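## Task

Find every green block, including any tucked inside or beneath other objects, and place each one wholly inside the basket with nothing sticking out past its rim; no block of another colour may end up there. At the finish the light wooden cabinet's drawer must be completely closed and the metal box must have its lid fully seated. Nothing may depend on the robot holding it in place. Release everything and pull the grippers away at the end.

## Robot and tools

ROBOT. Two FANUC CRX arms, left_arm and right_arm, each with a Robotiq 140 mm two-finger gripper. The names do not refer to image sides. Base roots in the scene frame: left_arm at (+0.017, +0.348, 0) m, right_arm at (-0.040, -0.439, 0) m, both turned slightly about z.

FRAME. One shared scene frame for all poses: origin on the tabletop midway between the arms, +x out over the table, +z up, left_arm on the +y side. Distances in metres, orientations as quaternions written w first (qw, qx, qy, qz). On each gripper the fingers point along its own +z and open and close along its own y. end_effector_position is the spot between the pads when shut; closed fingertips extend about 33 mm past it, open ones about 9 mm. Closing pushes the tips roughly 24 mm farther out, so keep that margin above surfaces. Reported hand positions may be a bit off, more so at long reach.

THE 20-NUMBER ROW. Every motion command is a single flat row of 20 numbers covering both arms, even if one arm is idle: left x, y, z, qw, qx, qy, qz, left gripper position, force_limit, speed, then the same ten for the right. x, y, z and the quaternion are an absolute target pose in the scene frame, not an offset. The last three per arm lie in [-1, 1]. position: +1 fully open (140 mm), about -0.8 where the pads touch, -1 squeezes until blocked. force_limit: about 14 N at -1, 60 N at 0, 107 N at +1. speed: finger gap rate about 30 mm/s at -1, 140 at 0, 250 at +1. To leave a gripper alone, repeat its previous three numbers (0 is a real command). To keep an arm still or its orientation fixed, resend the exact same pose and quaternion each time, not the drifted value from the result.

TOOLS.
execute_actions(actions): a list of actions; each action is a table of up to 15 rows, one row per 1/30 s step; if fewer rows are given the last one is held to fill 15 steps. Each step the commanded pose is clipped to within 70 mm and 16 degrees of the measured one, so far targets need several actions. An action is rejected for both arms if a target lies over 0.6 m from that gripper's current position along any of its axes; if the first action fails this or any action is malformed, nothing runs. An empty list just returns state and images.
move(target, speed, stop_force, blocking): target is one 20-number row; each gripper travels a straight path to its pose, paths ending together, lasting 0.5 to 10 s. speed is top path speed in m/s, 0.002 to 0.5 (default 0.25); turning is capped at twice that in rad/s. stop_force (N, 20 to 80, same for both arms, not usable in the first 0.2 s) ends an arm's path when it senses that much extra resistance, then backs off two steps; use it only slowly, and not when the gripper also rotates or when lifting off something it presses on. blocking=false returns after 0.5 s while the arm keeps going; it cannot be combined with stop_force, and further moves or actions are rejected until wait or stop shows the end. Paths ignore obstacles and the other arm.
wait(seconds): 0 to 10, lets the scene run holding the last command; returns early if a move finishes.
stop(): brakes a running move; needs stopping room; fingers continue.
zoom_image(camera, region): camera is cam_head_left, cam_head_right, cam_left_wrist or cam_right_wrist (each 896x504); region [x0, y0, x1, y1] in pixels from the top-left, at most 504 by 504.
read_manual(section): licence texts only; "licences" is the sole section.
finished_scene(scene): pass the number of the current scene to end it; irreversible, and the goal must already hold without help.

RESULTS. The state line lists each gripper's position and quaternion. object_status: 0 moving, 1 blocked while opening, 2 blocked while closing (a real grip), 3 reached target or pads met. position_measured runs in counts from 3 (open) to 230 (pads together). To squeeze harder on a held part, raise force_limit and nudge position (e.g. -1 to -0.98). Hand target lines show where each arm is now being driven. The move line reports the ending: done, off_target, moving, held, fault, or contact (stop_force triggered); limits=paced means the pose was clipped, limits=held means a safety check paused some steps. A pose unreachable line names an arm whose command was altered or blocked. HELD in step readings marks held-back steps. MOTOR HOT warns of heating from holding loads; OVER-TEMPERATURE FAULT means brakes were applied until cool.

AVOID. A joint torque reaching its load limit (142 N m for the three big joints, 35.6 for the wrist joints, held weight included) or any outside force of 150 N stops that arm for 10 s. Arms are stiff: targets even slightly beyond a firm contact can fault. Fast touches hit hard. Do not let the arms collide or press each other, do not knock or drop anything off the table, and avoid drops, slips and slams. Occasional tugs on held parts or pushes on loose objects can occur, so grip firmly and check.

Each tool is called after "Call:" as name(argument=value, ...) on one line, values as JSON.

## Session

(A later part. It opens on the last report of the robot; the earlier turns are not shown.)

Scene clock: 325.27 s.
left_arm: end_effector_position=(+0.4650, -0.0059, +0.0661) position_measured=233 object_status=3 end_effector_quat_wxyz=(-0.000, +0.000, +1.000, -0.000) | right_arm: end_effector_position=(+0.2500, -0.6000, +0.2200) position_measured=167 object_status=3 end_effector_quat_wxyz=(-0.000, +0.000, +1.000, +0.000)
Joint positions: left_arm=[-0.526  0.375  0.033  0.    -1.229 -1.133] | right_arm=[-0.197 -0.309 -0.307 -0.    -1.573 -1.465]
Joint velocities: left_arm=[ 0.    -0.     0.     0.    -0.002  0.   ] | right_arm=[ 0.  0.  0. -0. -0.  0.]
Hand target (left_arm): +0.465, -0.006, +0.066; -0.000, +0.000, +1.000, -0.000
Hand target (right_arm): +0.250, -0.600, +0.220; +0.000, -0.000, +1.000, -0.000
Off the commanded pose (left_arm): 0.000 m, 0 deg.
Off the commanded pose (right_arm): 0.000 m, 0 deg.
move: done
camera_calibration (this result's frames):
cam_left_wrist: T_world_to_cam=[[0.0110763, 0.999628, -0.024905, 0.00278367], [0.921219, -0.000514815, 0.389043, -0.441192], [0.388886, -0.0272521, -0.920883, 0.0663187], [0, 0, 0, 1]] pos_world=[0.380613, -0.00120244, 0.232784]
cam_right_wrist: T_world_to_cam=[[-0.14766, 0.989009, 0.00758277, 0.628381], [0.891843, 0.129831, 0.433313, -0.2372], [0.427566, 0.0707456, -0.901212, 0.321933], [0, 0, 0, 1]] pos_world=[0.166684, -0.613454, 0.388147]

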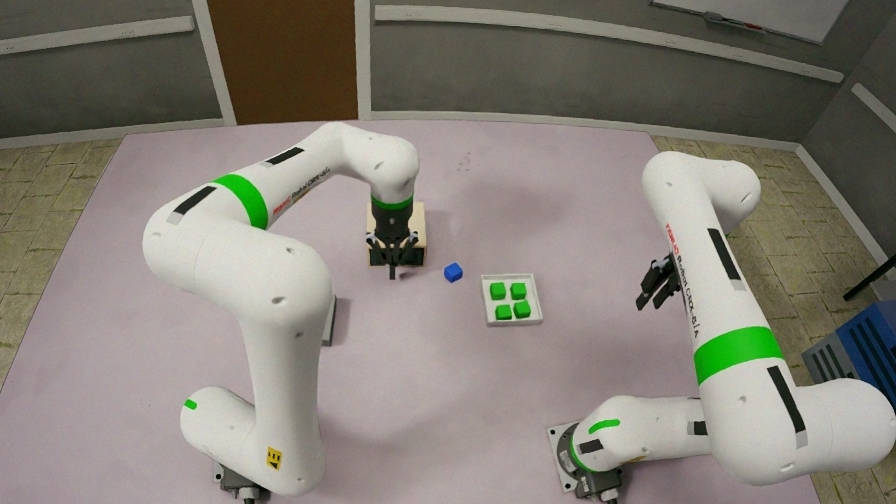

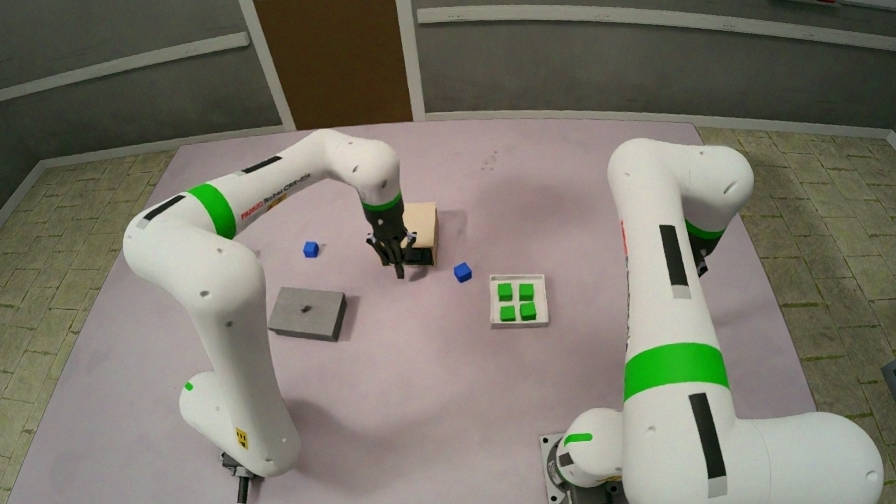

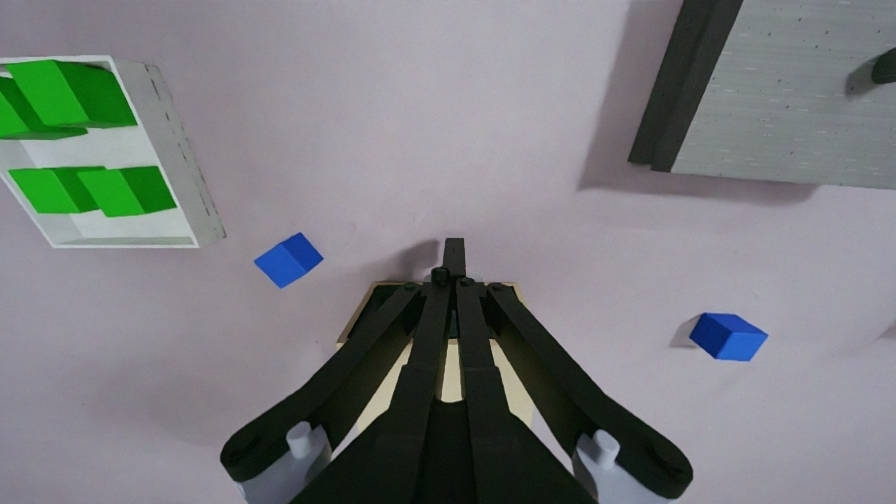

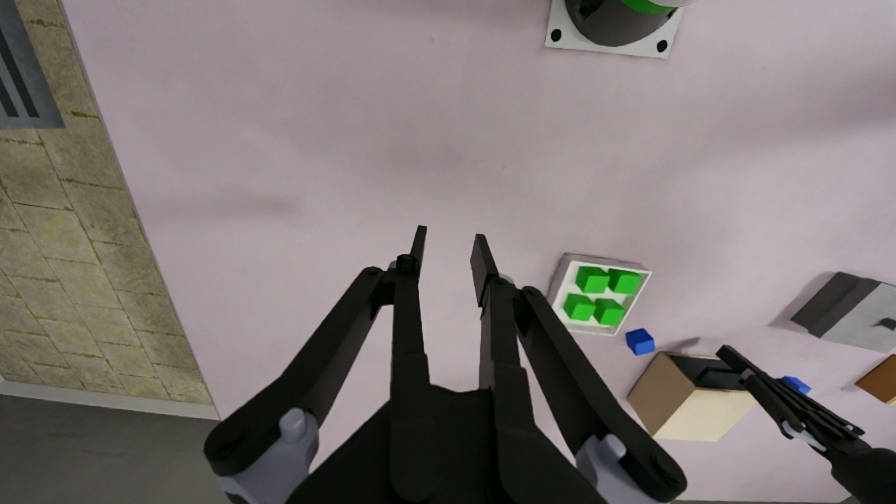

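Nearly shut; push a bit more.

Call:
move(target=[0.477,-0.006,0.066,0,0,1,0,-0.9,0,0,0.25,-0.60,0.22,0,0,1,0,-0.3,0,-0.3], speed=0.03)

Call:
move(target=[0.40,-0.006,0.09,0,0,1,0,-0.9,0,0,0.25,-0.60,0.22,0,0,1,0,-0.3,0,-0.3], speed=0.1)

Call:
move(target=[0.30,0.45,0.25,0,0,1,0,-0.9,0,0,0.25,-0.60,0.22,0,0,1,0,-0.3,0,-0.3], speed=0.25)

Call:
zoom_image(camera="cam_head_right", region=[250, 180, 570, 360])

Scene clock: 337.27 s.
left_arm: end_effector_position=(+0.4770, -0.0060, +0.0660) position_measured=233 object_status=3 end_effector_quat_wxyz=(-0.000, +0.000, +1.000, -0.000) | right_arm: end_effector_position=(+0.2500, -0.6000, +0.2200) position_measured=167 object_status=3 end_effector_quat_wxyz=(-0.000, +0.000, +1.000, +0.000)
Joint positions: left_arm=[-0.518  0.397  0.065  0.    -1.238 -1.141] | right_arm=[-0.197 -0.309 -0.307 -0.    -1.573 -1.465]
Joint velocities: left_arm=[-0.     0.    -0.    -0.001 -0.002  0.001] | right_arm=[-0.     0.    -0.001 -0.    -0.    -0.   ]
Hand target (left_arm): +0.477, -0.006, +0.066; -0.000, +0.000, +1.000, -0.000
Hand target (right_arm): +0.250, -0.600, +0.220; +0.000, -0.000, +1.000, -0.000
Off the commanded pose (left_arm): 0.000 m, 0 deg.
Off the commanded pose (right_arm): 0.000 m, 0 deg.
move: done
camera_calibration (this result's frames):
cam_left_wrist: T_world_to_cam=[[0.0110105, 0.999639, -0.0245115, 0.00271798], [0.921202, -0.000606117, 0.389084, -0.452249], [0.388929, -0.0268641, -0.920876, 0.0615795], [0, 0, 0, 1]] pos_world=[0.392633, -0.00133684, 0.232737]
cam_right_wrist: T_world_to_cam=[[-0.14766, 0.989009, 0.0075829, 0.628381], [0.891843, 0.129831, 0.433313, -0.2372], [0.427566, 0.0707457, -0.901212, 0.321933], [0, 0, 0, 1]] pos_world=[0.166684, -0.613454, 0.388147]

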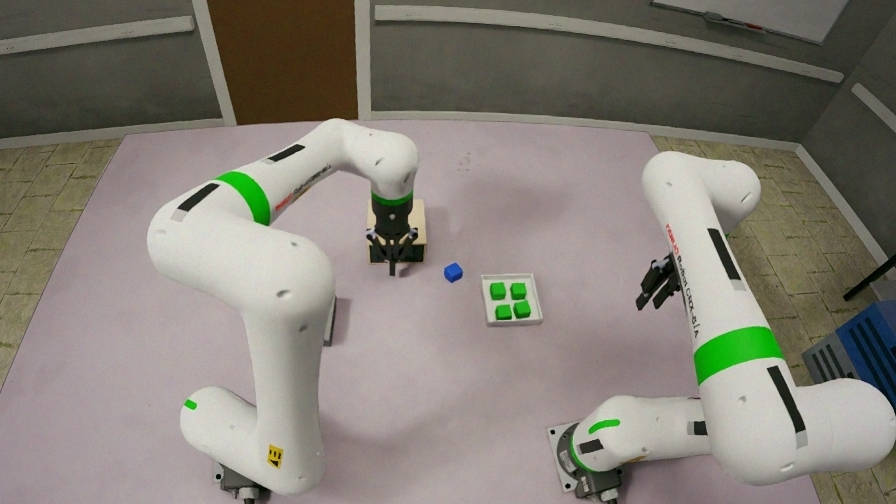

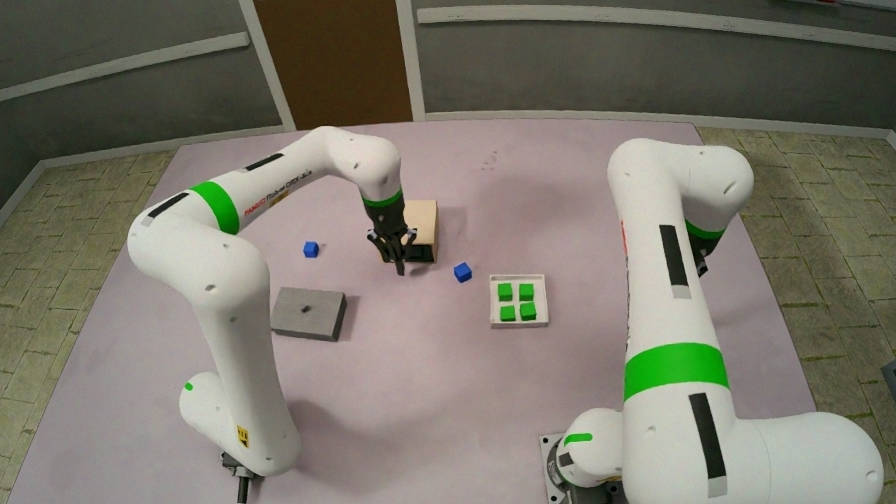

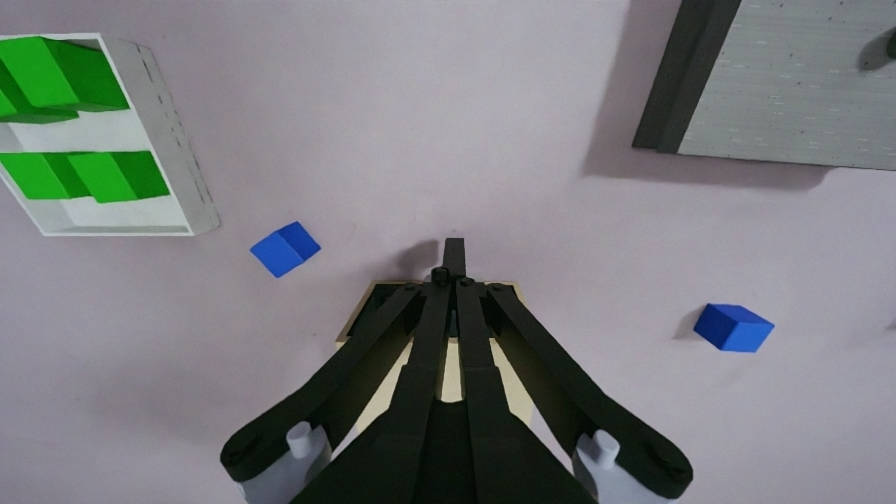

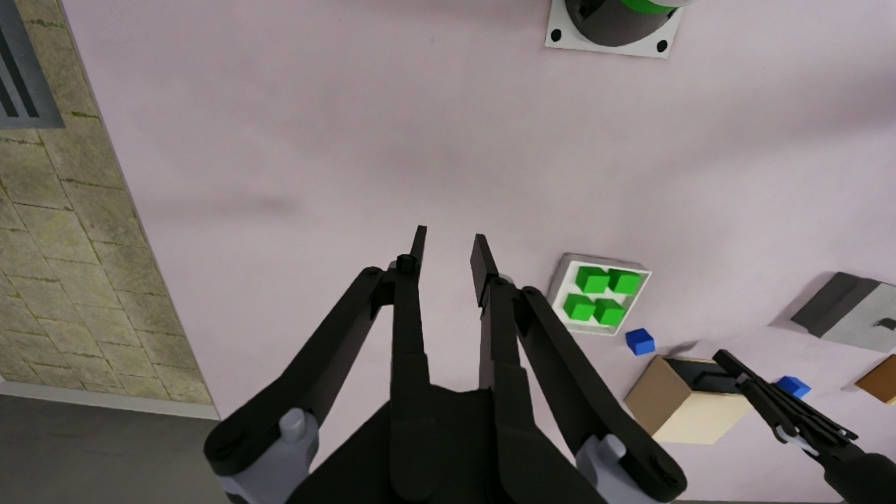

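Scene clock: 338.40 s.
left_arm: end_effector_position=(+0.4000, -0.0061, +0.0900) position_measured=233 object_status=3 end_effector_quat_wxyz=(-0.000, -0.000, +1.000, +0.000) | right_arm: end_effector_position=(+0.2500, -0.6000, +0.2200) position_measured=167 object_status=3 end_effector_quat_wxyz=(-0.000, -0.000, +1.000, +0.000)
Joint positions: left_arm=[-0.582  0.239 -0.085 -0.    -1.247 -1.077] | right_arm=[-0.197 -0.309 -0.307 -0.    -1.573 -1.465]
Joint velocities: left_arm=[-0.    -0.001 -0.    -0.     0.     0.   ] | right_arm=[-0.001  0.     0.     0.     0.     0.   ]
Hand target (left_arm): +0.400, -0.006, +0.090; -0.000, +0.000, +1.000, +0.000
Hand target (right_arm): +0.250, -0.600, +0.220; +0.000, -0.000, +1.000, -0.000
Off the commanded pose (left_arm): 0.000 m, 0 deg.
Off the commanded pose (right_arm): 0.000 m, 0 deg.
move: done
camera_calibration (this result's frames):
cam_left_wrist: T_world_to_cam=[[0.0109716, 0.999644, -0.0243062, 0.00421867], [0.921215, -0.000651062, 0.389053, -0.390658], [0.388898, -0.0266598, -0.920895, 0.113589], [0, 0, 0, 1]] pos_world=[0.315659, -0.00144326, 0.256692]
cam_right_wrist: T_world_to_cam=[[-0.14766, 0.989009, 0.00758296, 0.628381], [0.891843, 0.129831, 0.433313, -0.2372], [0.427566, 0.0707457, -0.901212, 0.321933], [0, 0, 0, 1]] pos_world=[0.166684, -0.613454, 0.388147]

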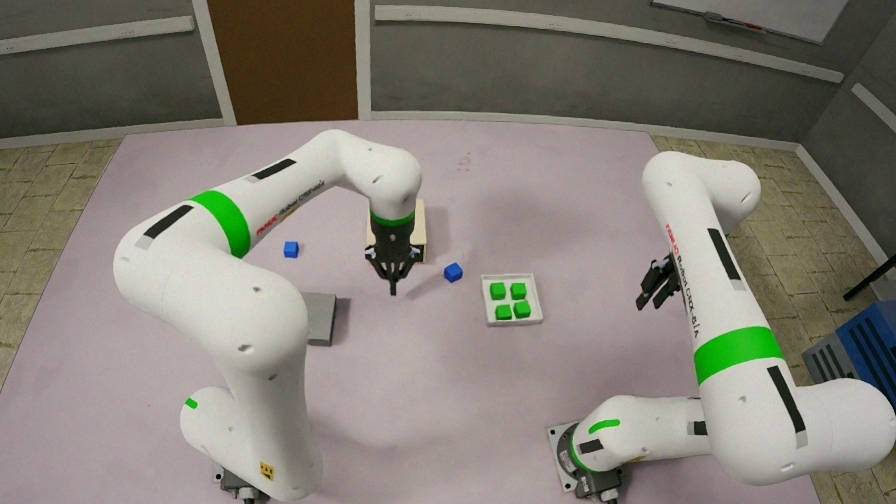

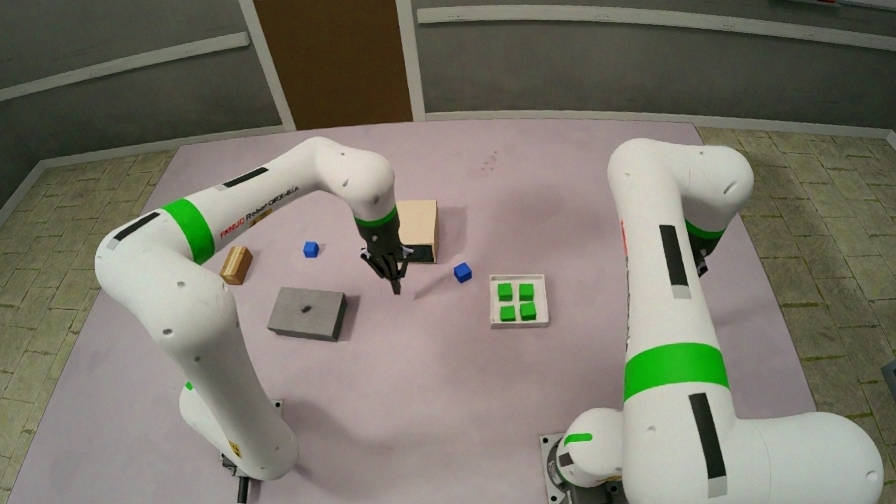

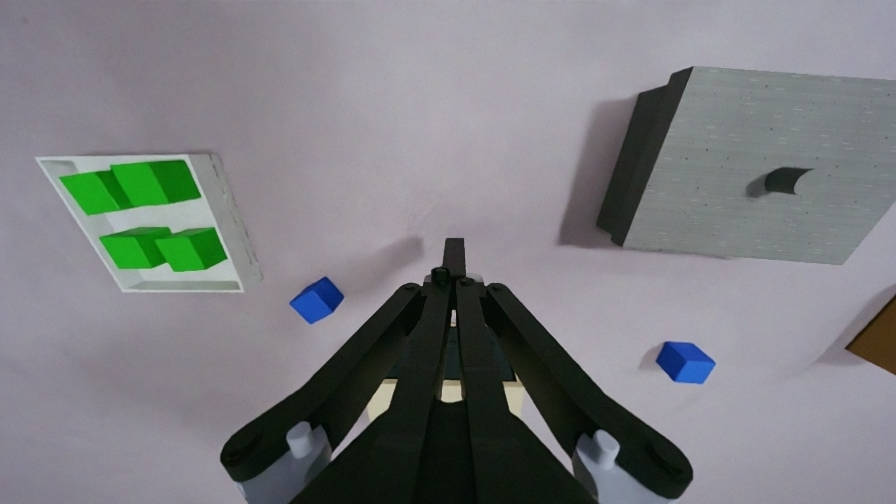

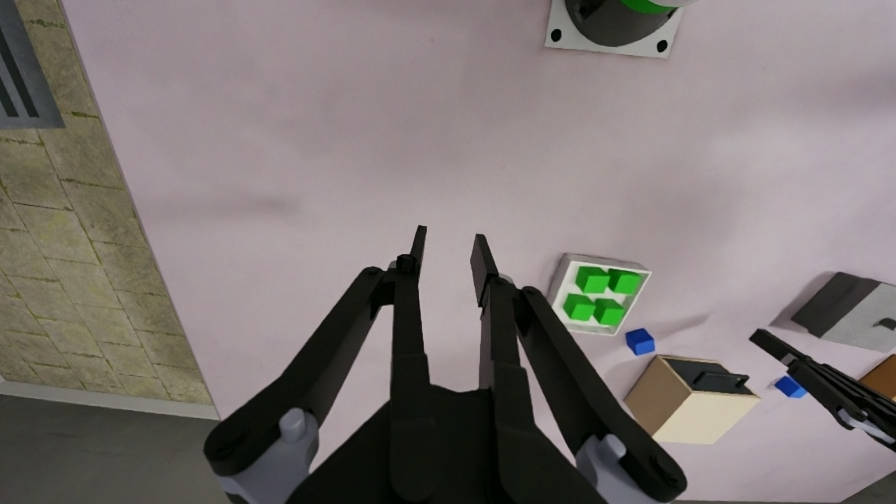

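Scene clock: 340.87 s.
left_arm: end_effector_position=(+0.2999, +0.4486, +0.2499) position_measured=233 object_status=3 end_effector_quat_wxyz=(+0.001, +0.000, +1.000, -0.001) | right_arm: end_effector_position=(+0.2500, -0.6000, +0.2200) position_measured=167 object_status=3 end_effector_quat_wxyz=(-0.000, +0.000, +1.000, +0.000)
Joint positions: left_arm=[ 0.708 -0.395 -0.296  0.003 -1.671 -2.367] | right_arm=[-0.197 -0.309 -0.307 -0.    -1.573 -1.465]
Joint velocities: left_arm=[ 0.001  0.    -0.     0.     0.    -0.002] | right_arm=[ 0.     0.    -0.001  0.     0.001 -0.001]
Hand target (left_arm): +0.300, +0.449, +0.250; +0.001, +0.000, +1.000, -0.001
Hand target (right_arm): +0.250, -0.600, +0.220; +0.000, -0.000, +1.000, -0.000
Off the commanded pose (left_arm): 0.001 m, 0 deg.
Off the commanded pose (right_arm): 0.000 m, 0 deg.
move: done
camera_calibration (this result's frames):
cam_left_wrist: T_world_to_cam=[[0.0116956, 0.999558, -0.0273178, -0.444693], [0.920403, -0.0000841992, 0.390971, -0.360863], [0.390796, -0.029716, -0.919997, 0.312508], [0, 0, 0, 1]] pos_world=[0.215213, 0.453752, 0.416446]
cam_right_wrist: T_world_to_cam=[[-0.147659, 0.989009, 0.00758294, 0.628381], [0.891843, 0.12983, 0.433313, -0.2372], [0.427566, 0.0707455, -0.901212, 0.321933], [0, 0, 0, 1]] pos_world=[0.166684, -0.613454, 0.388147]

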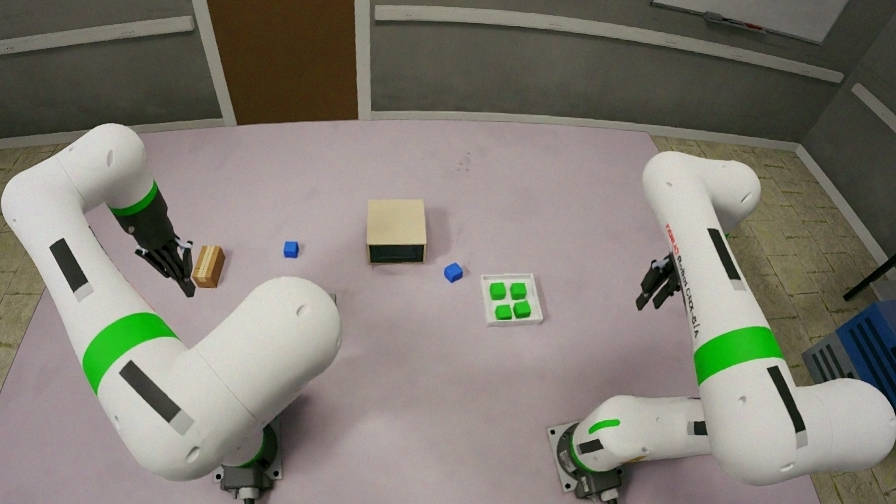

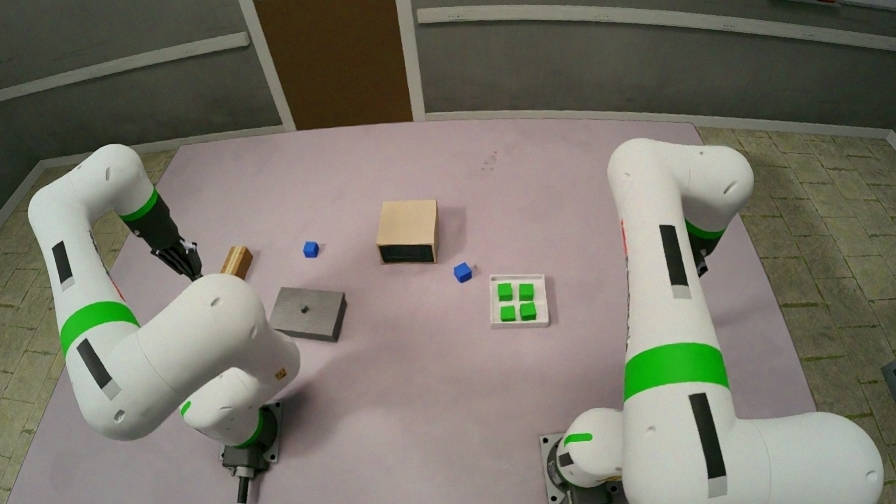

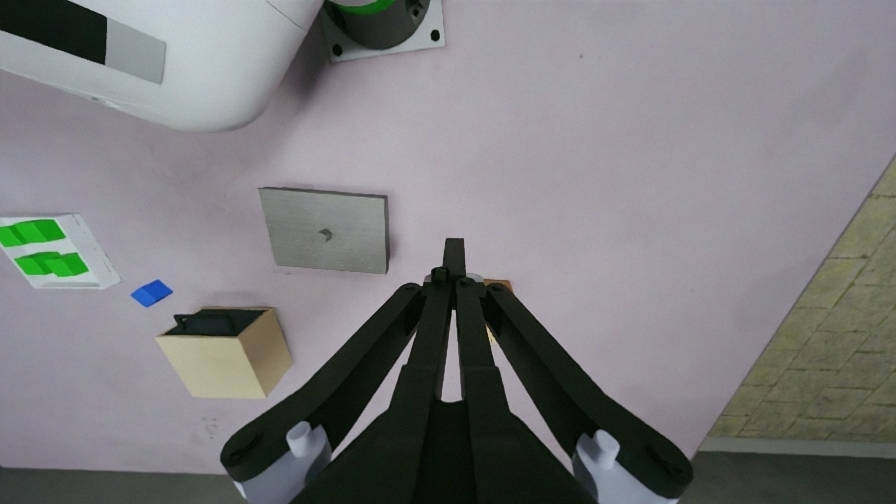

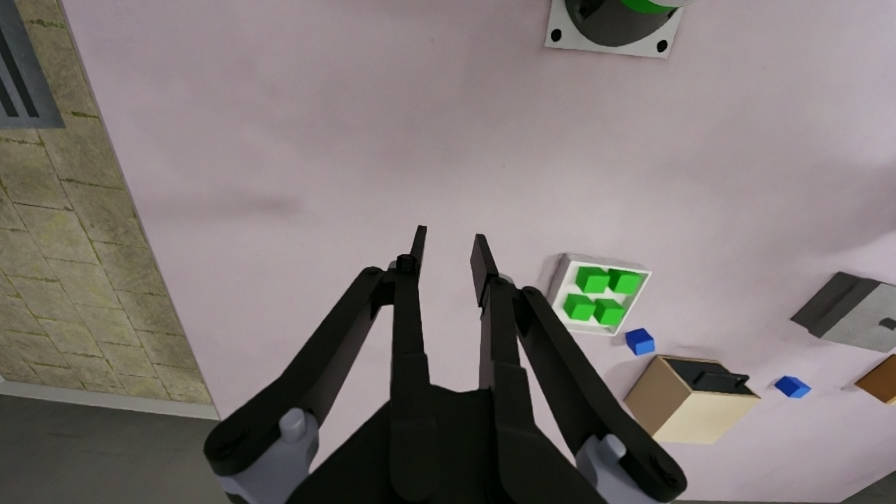

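Region (250, 180, 570, 360) of cam_head_right's 896x504 image, scaled by 1.575, with more detail than that image has; it fills the top 284 rows of this view, and the rest is white.

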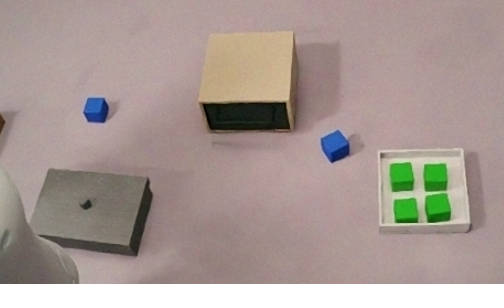

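Call:
finished_scene(scene=2)

The scene is finished: the task was done.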